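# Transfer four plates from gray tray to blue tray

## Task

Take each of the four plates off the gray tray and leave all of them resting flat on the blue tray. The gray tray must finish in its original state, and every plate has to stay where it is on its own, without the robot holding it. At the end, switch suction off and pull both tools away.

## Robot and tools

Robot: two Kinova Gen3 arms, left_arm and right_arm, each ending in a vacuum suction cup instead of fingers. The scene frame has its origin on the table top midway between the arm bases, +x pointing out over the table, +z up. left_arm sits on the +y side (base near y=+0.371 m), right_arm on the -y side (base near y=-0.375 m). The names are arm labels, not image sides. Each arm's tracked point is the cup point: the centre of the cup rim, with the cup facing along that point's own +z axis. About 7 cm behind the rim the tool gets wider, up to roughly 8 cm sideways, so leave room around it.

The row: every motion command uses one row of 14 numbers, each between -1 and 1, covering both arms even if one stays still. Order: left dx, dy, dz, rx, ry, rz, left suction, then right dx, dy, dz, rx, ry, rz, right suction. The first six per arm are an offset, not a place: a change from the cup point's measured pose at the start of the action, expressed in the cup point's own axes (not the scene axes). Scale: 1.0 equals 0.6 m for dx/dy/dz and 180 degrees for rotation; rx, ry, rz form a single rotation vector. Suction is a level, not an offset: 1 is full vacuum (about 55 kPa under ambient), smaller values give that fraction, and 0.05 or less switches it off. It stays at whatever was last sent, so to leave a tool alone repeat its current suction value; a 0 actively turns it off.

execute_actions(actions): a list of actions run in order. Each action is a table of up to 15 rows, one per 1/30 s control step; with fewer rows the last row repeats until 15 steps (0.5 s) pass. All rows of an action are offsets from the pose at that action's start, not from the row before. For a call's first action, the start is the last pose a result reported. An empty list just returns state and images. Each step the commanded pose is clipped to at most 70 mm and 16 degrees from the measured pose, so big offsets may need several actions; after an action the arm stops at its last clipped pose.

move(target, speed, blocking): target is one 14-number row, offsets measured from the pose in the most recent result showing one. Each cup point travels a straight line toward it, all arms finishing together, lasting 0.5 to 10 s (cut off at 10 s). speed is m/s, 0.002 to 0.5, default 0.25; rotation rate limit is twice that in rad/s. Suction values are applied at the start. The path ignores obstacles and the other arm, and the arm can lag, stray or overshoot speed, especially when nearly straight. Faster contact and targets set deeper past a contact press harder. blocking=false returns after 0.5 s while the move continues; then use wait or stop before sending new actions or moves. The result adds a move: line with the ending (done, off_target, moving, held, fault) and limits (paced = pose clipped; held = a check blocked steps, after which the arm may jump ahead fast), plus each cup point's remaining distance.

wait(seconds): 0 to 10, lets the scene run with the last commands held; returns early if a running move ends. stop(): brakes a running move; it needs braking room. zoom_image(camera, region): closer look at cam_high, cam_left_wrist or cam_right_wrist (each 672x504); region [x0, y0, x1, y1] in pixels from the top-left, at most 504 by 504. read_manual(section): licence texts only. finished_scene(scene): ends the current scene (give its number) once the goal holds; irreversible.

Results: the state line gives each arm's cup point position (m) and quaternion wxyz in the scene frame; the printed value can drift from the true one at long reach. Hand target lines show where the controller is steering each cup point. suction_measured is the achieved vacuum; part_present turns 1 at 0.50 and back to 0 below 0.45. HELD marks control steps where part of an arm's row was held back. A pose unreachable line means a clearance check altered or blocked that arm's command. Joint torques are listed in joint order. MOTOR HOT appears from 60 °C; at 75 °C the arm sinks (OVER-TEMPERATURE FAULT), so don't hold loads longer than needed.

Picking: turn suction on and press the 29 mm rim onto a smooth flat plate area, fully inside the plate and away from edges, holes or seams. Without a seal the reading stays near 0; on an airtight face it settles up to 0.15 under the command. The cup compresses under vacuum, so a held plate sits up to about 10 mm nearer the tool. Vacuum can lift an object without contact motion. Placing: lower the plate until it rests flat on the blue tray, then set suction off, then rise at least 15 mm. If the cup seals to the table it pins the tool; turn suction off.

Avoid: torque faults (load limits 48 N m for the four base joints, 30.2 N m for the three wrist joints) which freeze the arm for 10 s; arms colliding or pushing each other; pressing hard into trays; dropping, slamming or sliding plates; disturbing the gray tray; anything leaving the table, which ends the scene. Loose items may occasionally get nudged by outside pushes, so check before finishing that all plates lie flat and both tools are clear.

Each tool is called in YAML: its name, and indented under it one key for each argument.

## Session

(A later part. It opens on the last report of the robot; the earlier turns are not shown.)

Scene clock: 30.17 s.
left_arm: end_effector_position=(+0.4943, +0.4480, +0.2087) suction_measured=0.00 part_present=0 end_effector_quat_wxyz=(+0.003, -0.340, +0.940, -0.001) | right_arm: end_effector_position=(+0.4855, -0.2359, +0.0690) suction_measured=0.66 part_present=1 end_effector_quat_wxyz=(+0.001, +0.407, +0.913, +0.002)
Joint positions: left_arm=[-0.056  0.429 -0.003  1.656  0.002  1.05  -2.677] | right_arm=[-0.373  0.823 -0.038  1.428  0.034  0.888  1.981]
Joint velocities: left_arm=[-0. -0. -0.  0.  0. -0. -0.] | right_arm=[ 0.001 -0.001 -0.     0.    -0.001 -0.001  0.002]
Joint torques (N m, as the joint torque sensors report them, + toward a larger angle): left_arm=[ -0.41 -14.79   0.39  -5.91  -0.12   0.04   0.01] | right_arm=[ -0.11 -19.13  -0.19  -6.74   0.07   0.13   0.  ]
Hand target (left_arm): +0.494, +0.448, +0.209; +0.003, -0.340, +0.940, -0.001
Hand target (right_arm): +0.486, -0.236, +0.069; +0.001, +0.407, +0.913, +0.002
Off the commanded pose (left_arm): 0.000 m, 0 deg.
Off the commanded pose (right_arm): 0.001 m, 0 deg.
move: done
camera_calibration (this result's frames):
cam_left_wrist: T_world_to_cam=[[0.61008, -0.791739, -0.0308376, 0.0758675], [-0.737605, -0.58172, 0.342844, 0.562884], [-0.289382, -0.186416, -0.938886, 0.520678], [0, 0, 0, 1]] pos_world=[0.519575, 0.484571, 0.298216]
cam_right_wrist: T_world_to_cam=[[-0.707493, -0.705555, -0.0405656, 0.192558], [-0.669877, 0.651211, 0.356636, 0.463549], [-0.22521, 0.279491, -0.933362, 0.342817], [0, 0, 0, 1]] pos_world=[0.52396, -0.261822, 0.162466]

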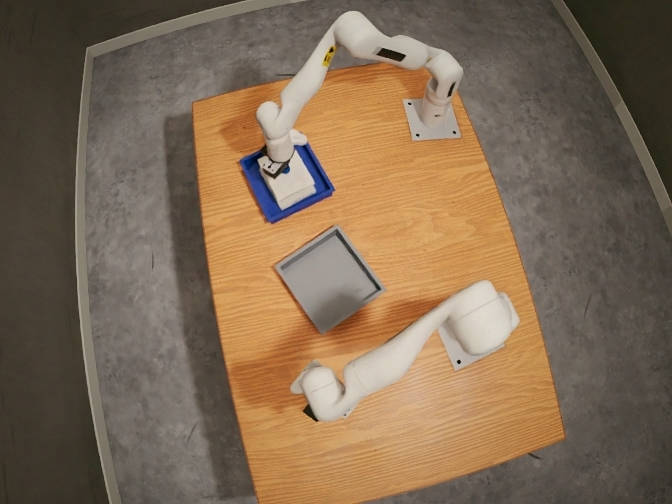

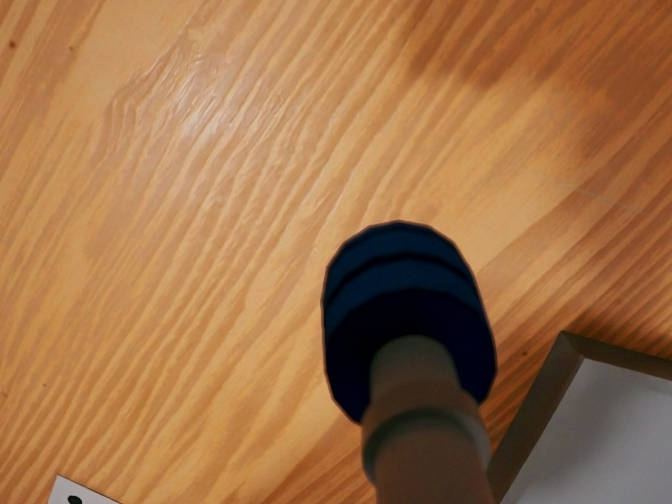

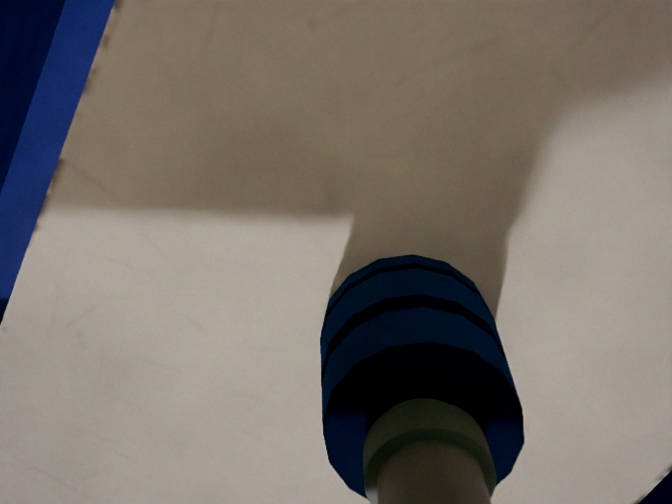

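move:
  target: [0,0,0,0,0,0,0,0,0,0.0835,0,0,0,0.7]
  speed: 0.1

execute_actions:
  actions:
    - [[0,0,0,0,0,0,0,0,0,0,0,0,0,0],[0,0,0,0,0,0,0,0,0,0,0,0,0,0],[0,0,0,0,0,0,0,0,0,0,0,0,0,0],[0,0,0,0,0,0,0,0,0,0,0,0,0,0],[0,0,0,0,0,0,0,0,0,-0.004,0,0,0,0],[0,0,0,0,0,0,0,0,0,-0.01,0,0,0,0],[0,0,0,0,0,0,0,0,0,-0.02,0,0,0,0],[0,0,0,0,0,0,0,0,0,-0.03,0,0,0,0],[0,0,0,0,0,0,0,0,0,-0.04,0,0,0,0],[0,0,0,0,0,0,0,0,0,-0.05,0,0,0,0]]

move:
  target: [0,0,0,0,0,0,0,0,-0.32,-0.27,0,0,0,0]
  speed: 0.4

Scene clock: 31.33 s.
left_arm: end_effector_position=(+0.4943, +0.4480, +0.2087) suction_measured=0.00 part_present=0 end_effector_quat_wxyz=(+0.003, -0.340, +0.940, -0.001) | right_arm: end_effector_position=(+0.4860, -0.2357, +0.0198) suction_measured=0.70 part_present=1 end_effector_quat_wxyz=(+0.001, +0.407, +0.913, +0.002)
Joint positions: left_arm=[-0.056  0.429 -0.003  1.656  0.002  1.05  -2.677] | right_arm=[-0.374  0.902 -0.037  1.451  0.039  0.784  1.977]
Joint velocities: left_arm=[ 0.    -0.001 -0.     0.    -0.001 -0.    -0.001] | right_arm=[-0.    -0.001 -0.001 -0.001 -0.002 -0.    -0.   ]
Joint torques (N m, as the joint torque sensors report them, + toward a larger angle): left_arm=[ -0.43 -14.42   0.52  -6.01  -0.13   0.01   0.15] | right_arm=[ -0.14 -18.5    0.11  -6.27   0.08  -0.09   0.03]
Hand target (left_arm): +0.494, +0.448, +0.209; +0.003, -0.340, +0.940, -0.001
Hand target (right_arm): +0.486, -0.236, +0.019; +0.001, +0.407, +0.913, +0.002
Off the commanded pose (left_arm): 0.000 m, 0 deg.
Off the commanded pose (right_arm): 0.001 m, 0 deg.
move: done
camera_calibration (this result's frames):
cam_left_wrist: T_world_to_cam=[[0.61008, -0.79174, -0.0308373, 0.0758672], [-0.737605, -0.58172, 0.342843, 0.562885], [-0.289381, -0.186416, -0.938886, 0.520677], [0, 0, 0, 1]] pos_world=[0.519576, 0.484571, 0.298215]
cam_right_wrist: T_world_to_cam=[[-0.707568, -0.705398, -0.0419642, 0.191147], [-0.670247, 0.651124, 0.356098, 0.48148], [-0.223867, 0.28009, -0.933506, 0.296451], [0, 0, 0, 1]] pos_world=[0.524326, -0.261701, 0.113305]

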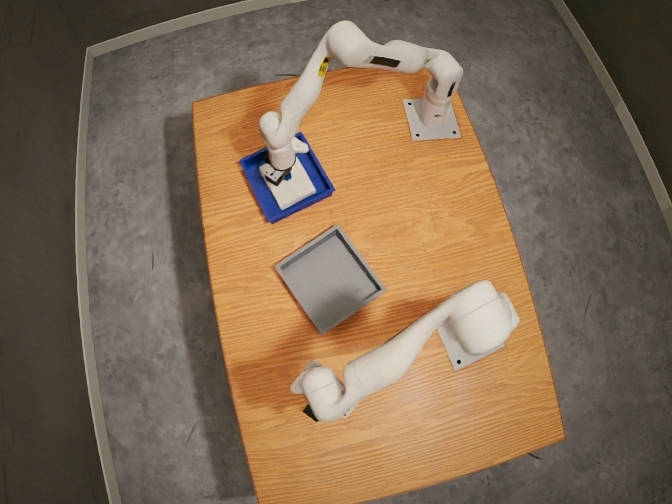

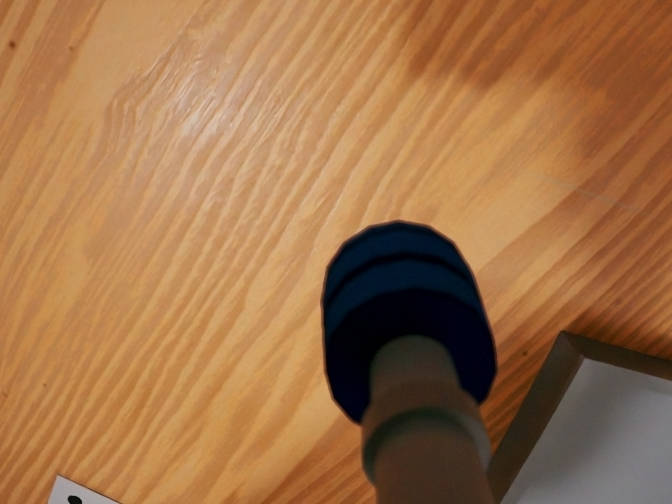

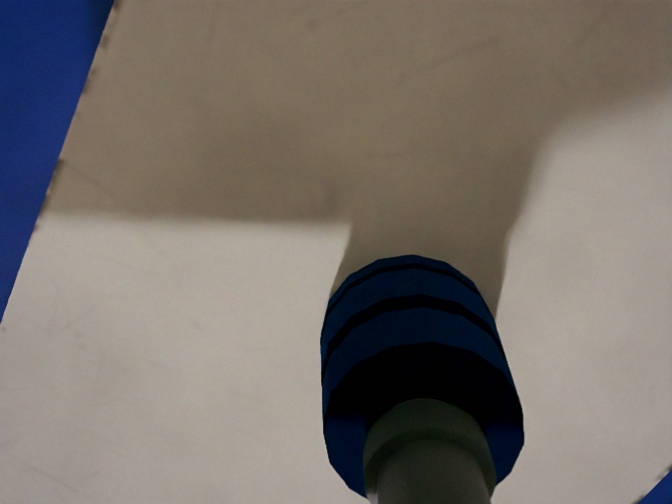

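Scene clock: 31.83 s.
left_arm: end_effector_position=(+0.4943, +0.4480, +0.2087) suction_measured=0.00 part_present=0 end_effector_quat_wxyz=(+0.003, -0.340, +0.940, -0.001) | right_arm: end_effector_position=(+0.4857, -0.2358, +0.0492) suction_measured=0.00 part_present=0 end_effector_quat_wxyz=(+0.001, +0.407, +0.913, +0.002)
Joint positions: left_arm=[-0.056  0.429 -0.003  1.656  0.002  1.05  -2.677] | right_arm=[-0.374  0.854 -0.038  1.439  0.036  0.845  1.979]
Joint velocities: left_arm=[-0.    -0.     0.     0.    -0.001  0.     0.001] | right_arm=[ 0.    -0.008  0.001  0.003 -0.     0.004 -0.001]
Joint torques (N m, as the joint torque sensors report them, + toward a larger angle): left_arm=[ -0.27 -14.48   0.56  -6.02  -0.09   0.     0.02] | right_arm=[ -0.2  -18.64  -0.07  -7.13   0.13  -0.14   0.12]
Hand target (left_arm): +0.494, +0.448, +0.209; +0.003, -0.340, +0.940, -0.001
Hand target (right_arm): +0.486, -0.236, +0.050; +0.001, +0.407, +0.913, +0.002
Off the commanded pose (left_arm): 0.000 m, 0 deg.
Off the commanded pose (right_arm): 0.001 m, 0 deg.
Step readings (end_effector_position):
0: left_arm (+0.4943, +0.4480, +0.2087) | right_arm (+0.4860, -0.2357, +0.0198)
1: left_arm (+0.4943, +0.4480, +0.2087) | right_arm (+0.4861, -0.2357, +0.0201)
2: left_arm (+0.4943, +0.4480, +0.2087) | right_arm (+0.4864, -0.2356, +0.0207)
4: left_arm (+0.4943, +0.4480, +0.2087) | right_arm (+0.4870, -0.2355, +0.0218)
8: left_arm (+0.4943, +0.4480, +0.2087) | right_arm (+0.4870, -0.2355, +0.0317)
15: end_effector_position above
camera_calibration (this result's frames):
cam_left_wrist: T_world_to_cam=[[0.61008, -0.79174, -0.0308369, 0.0758669], [-0.737605, -0.581719, 0.342842, 0.562886], [-0.28938, -0.186416, -0.938887, 0.520677], [0, 0, 0, 1]] pos_world=[0.519577, 0.484571, 0.298215]
cam_right_wrist: T_world_to_cam=[[-0.707526, -0.705491, -0.0410998, 0.192047], [-0.670011, 0.651179, 0.356442, 0.470781], [-0.224704, 0.27973, -0.933413, 0.324175], [0, 0, 0, 1]] pos_world=[0.52415, -0.261757, 0.142676]

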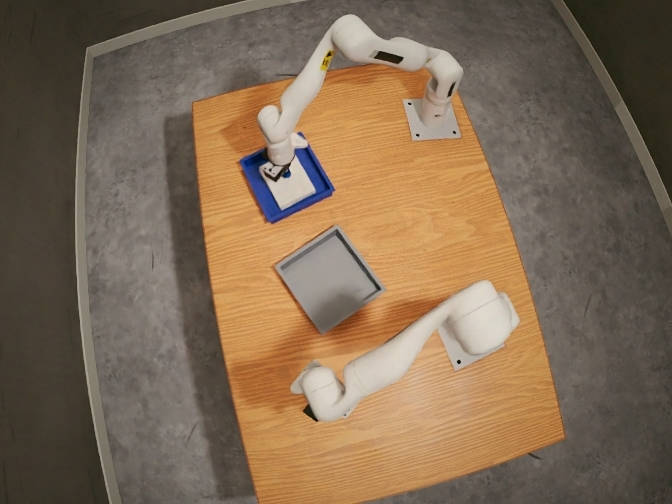

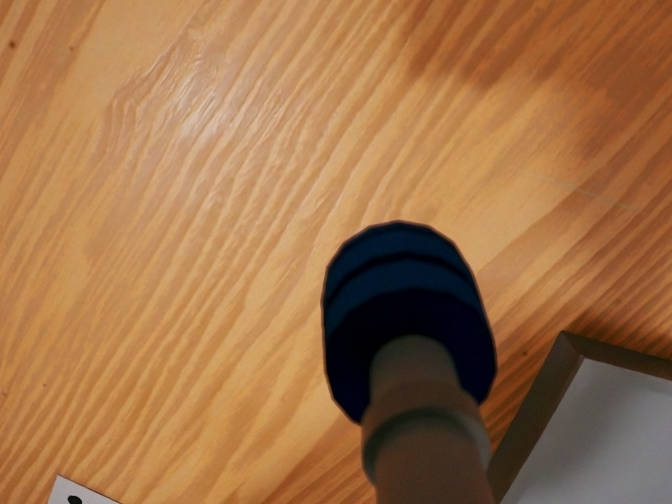

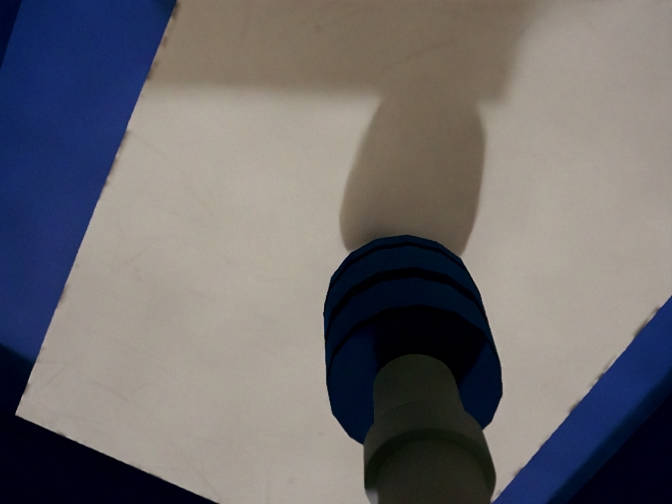

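Scene clock: 33.07 s.
left_arm: end_effector_position=(+0.4943, +0.4480, +0.2087) suction_measured=0.00 part_present=0 end_effector_quat_wxyz=(+0.003, -0.340, +0.940, -0.001) | right_arm: end_effector_position=(+0.3426, -0.3643, +0.2106) suction_measured=0.00 part_present=0 end_effector_quat_wxyz=(+0.001, +0.406, +0.914, +0.001)
Joint positions: left_arm=[-0.056  0.429 -0.003  1.656  0.002  1.05  -2.677] | right_arm=[-0.171  0.31  -0.021  1.836  0.007  0.993  2.207]
Joint velocities: left_arm=[-0. -0. -0. -0. -0.  0. -0.] | right_arm=[ 0.    -0.006  0.    -0.    -0.002 -0.    -0.001]
Joint torques (N m, as the joint torque sensors report them, + toward a larger angle): left_arm=[ -0.35 -14.73   0.4   -5.94  -0.1    0.11   0.14] | right_arm=[ -0.46 -11.23  -0.12  -7.04   0.     0.1    0.03]
Hand target (left_arm): +0.494, +0.448, +0.209; +0.003, -0.340, +0.940, -0.001
Hand target (right_arm): +0.343, -0.364, +0.211; +0.002, +0.406, +0.914, +0.001
Off the commanded pose (left_arm): 0.000 m, 0 deg.
Off the commanded pose (right_arm): 0.000 m, 0 deg.
move: done
camera_calibration (this result's frames):
cam_left_wrist: T_world_to_cam=[[0.61008, -0.79174, -0.0308367, 0.0758665], [-0.737606, -0.581719, 0.342842, 0.562887], [-0.28938, -0.186415, -0.938887, 0.520677], [0, 0, 0, 1]] pos_world=[0.519577, 0.484571, 0.298215]
cam_right_wrist: T_world_to_cam=[[-0.706772, -0.706335, -0.0395429, 0.00587289], [-0.670745, 0.651294, 0.354849, 0.401669], [-0.224888, 0.27732, -0.934087, 0.477945], [0, 0, 0, 1]] pos_world=[0.381052, -0.39, 0.304142]

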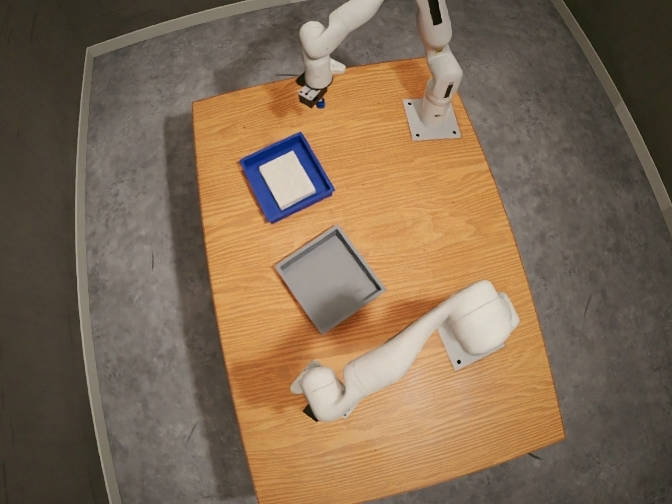

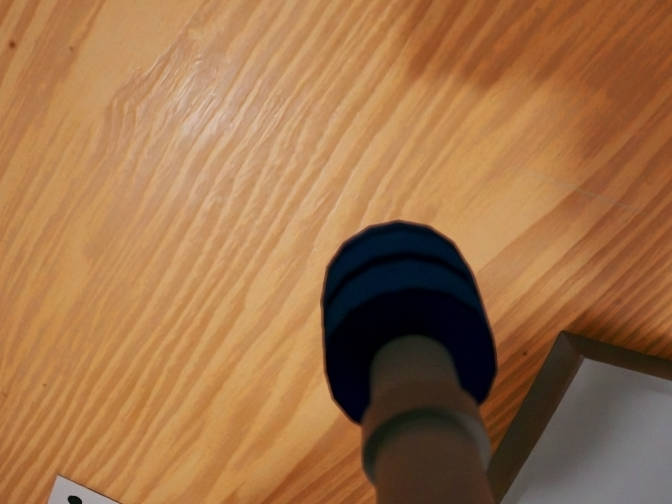

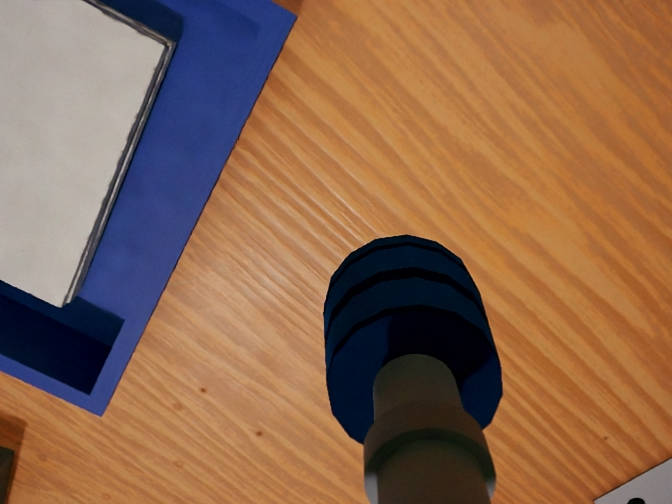

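finished_scene:
  scene: 2

The scene is finished: the task was done.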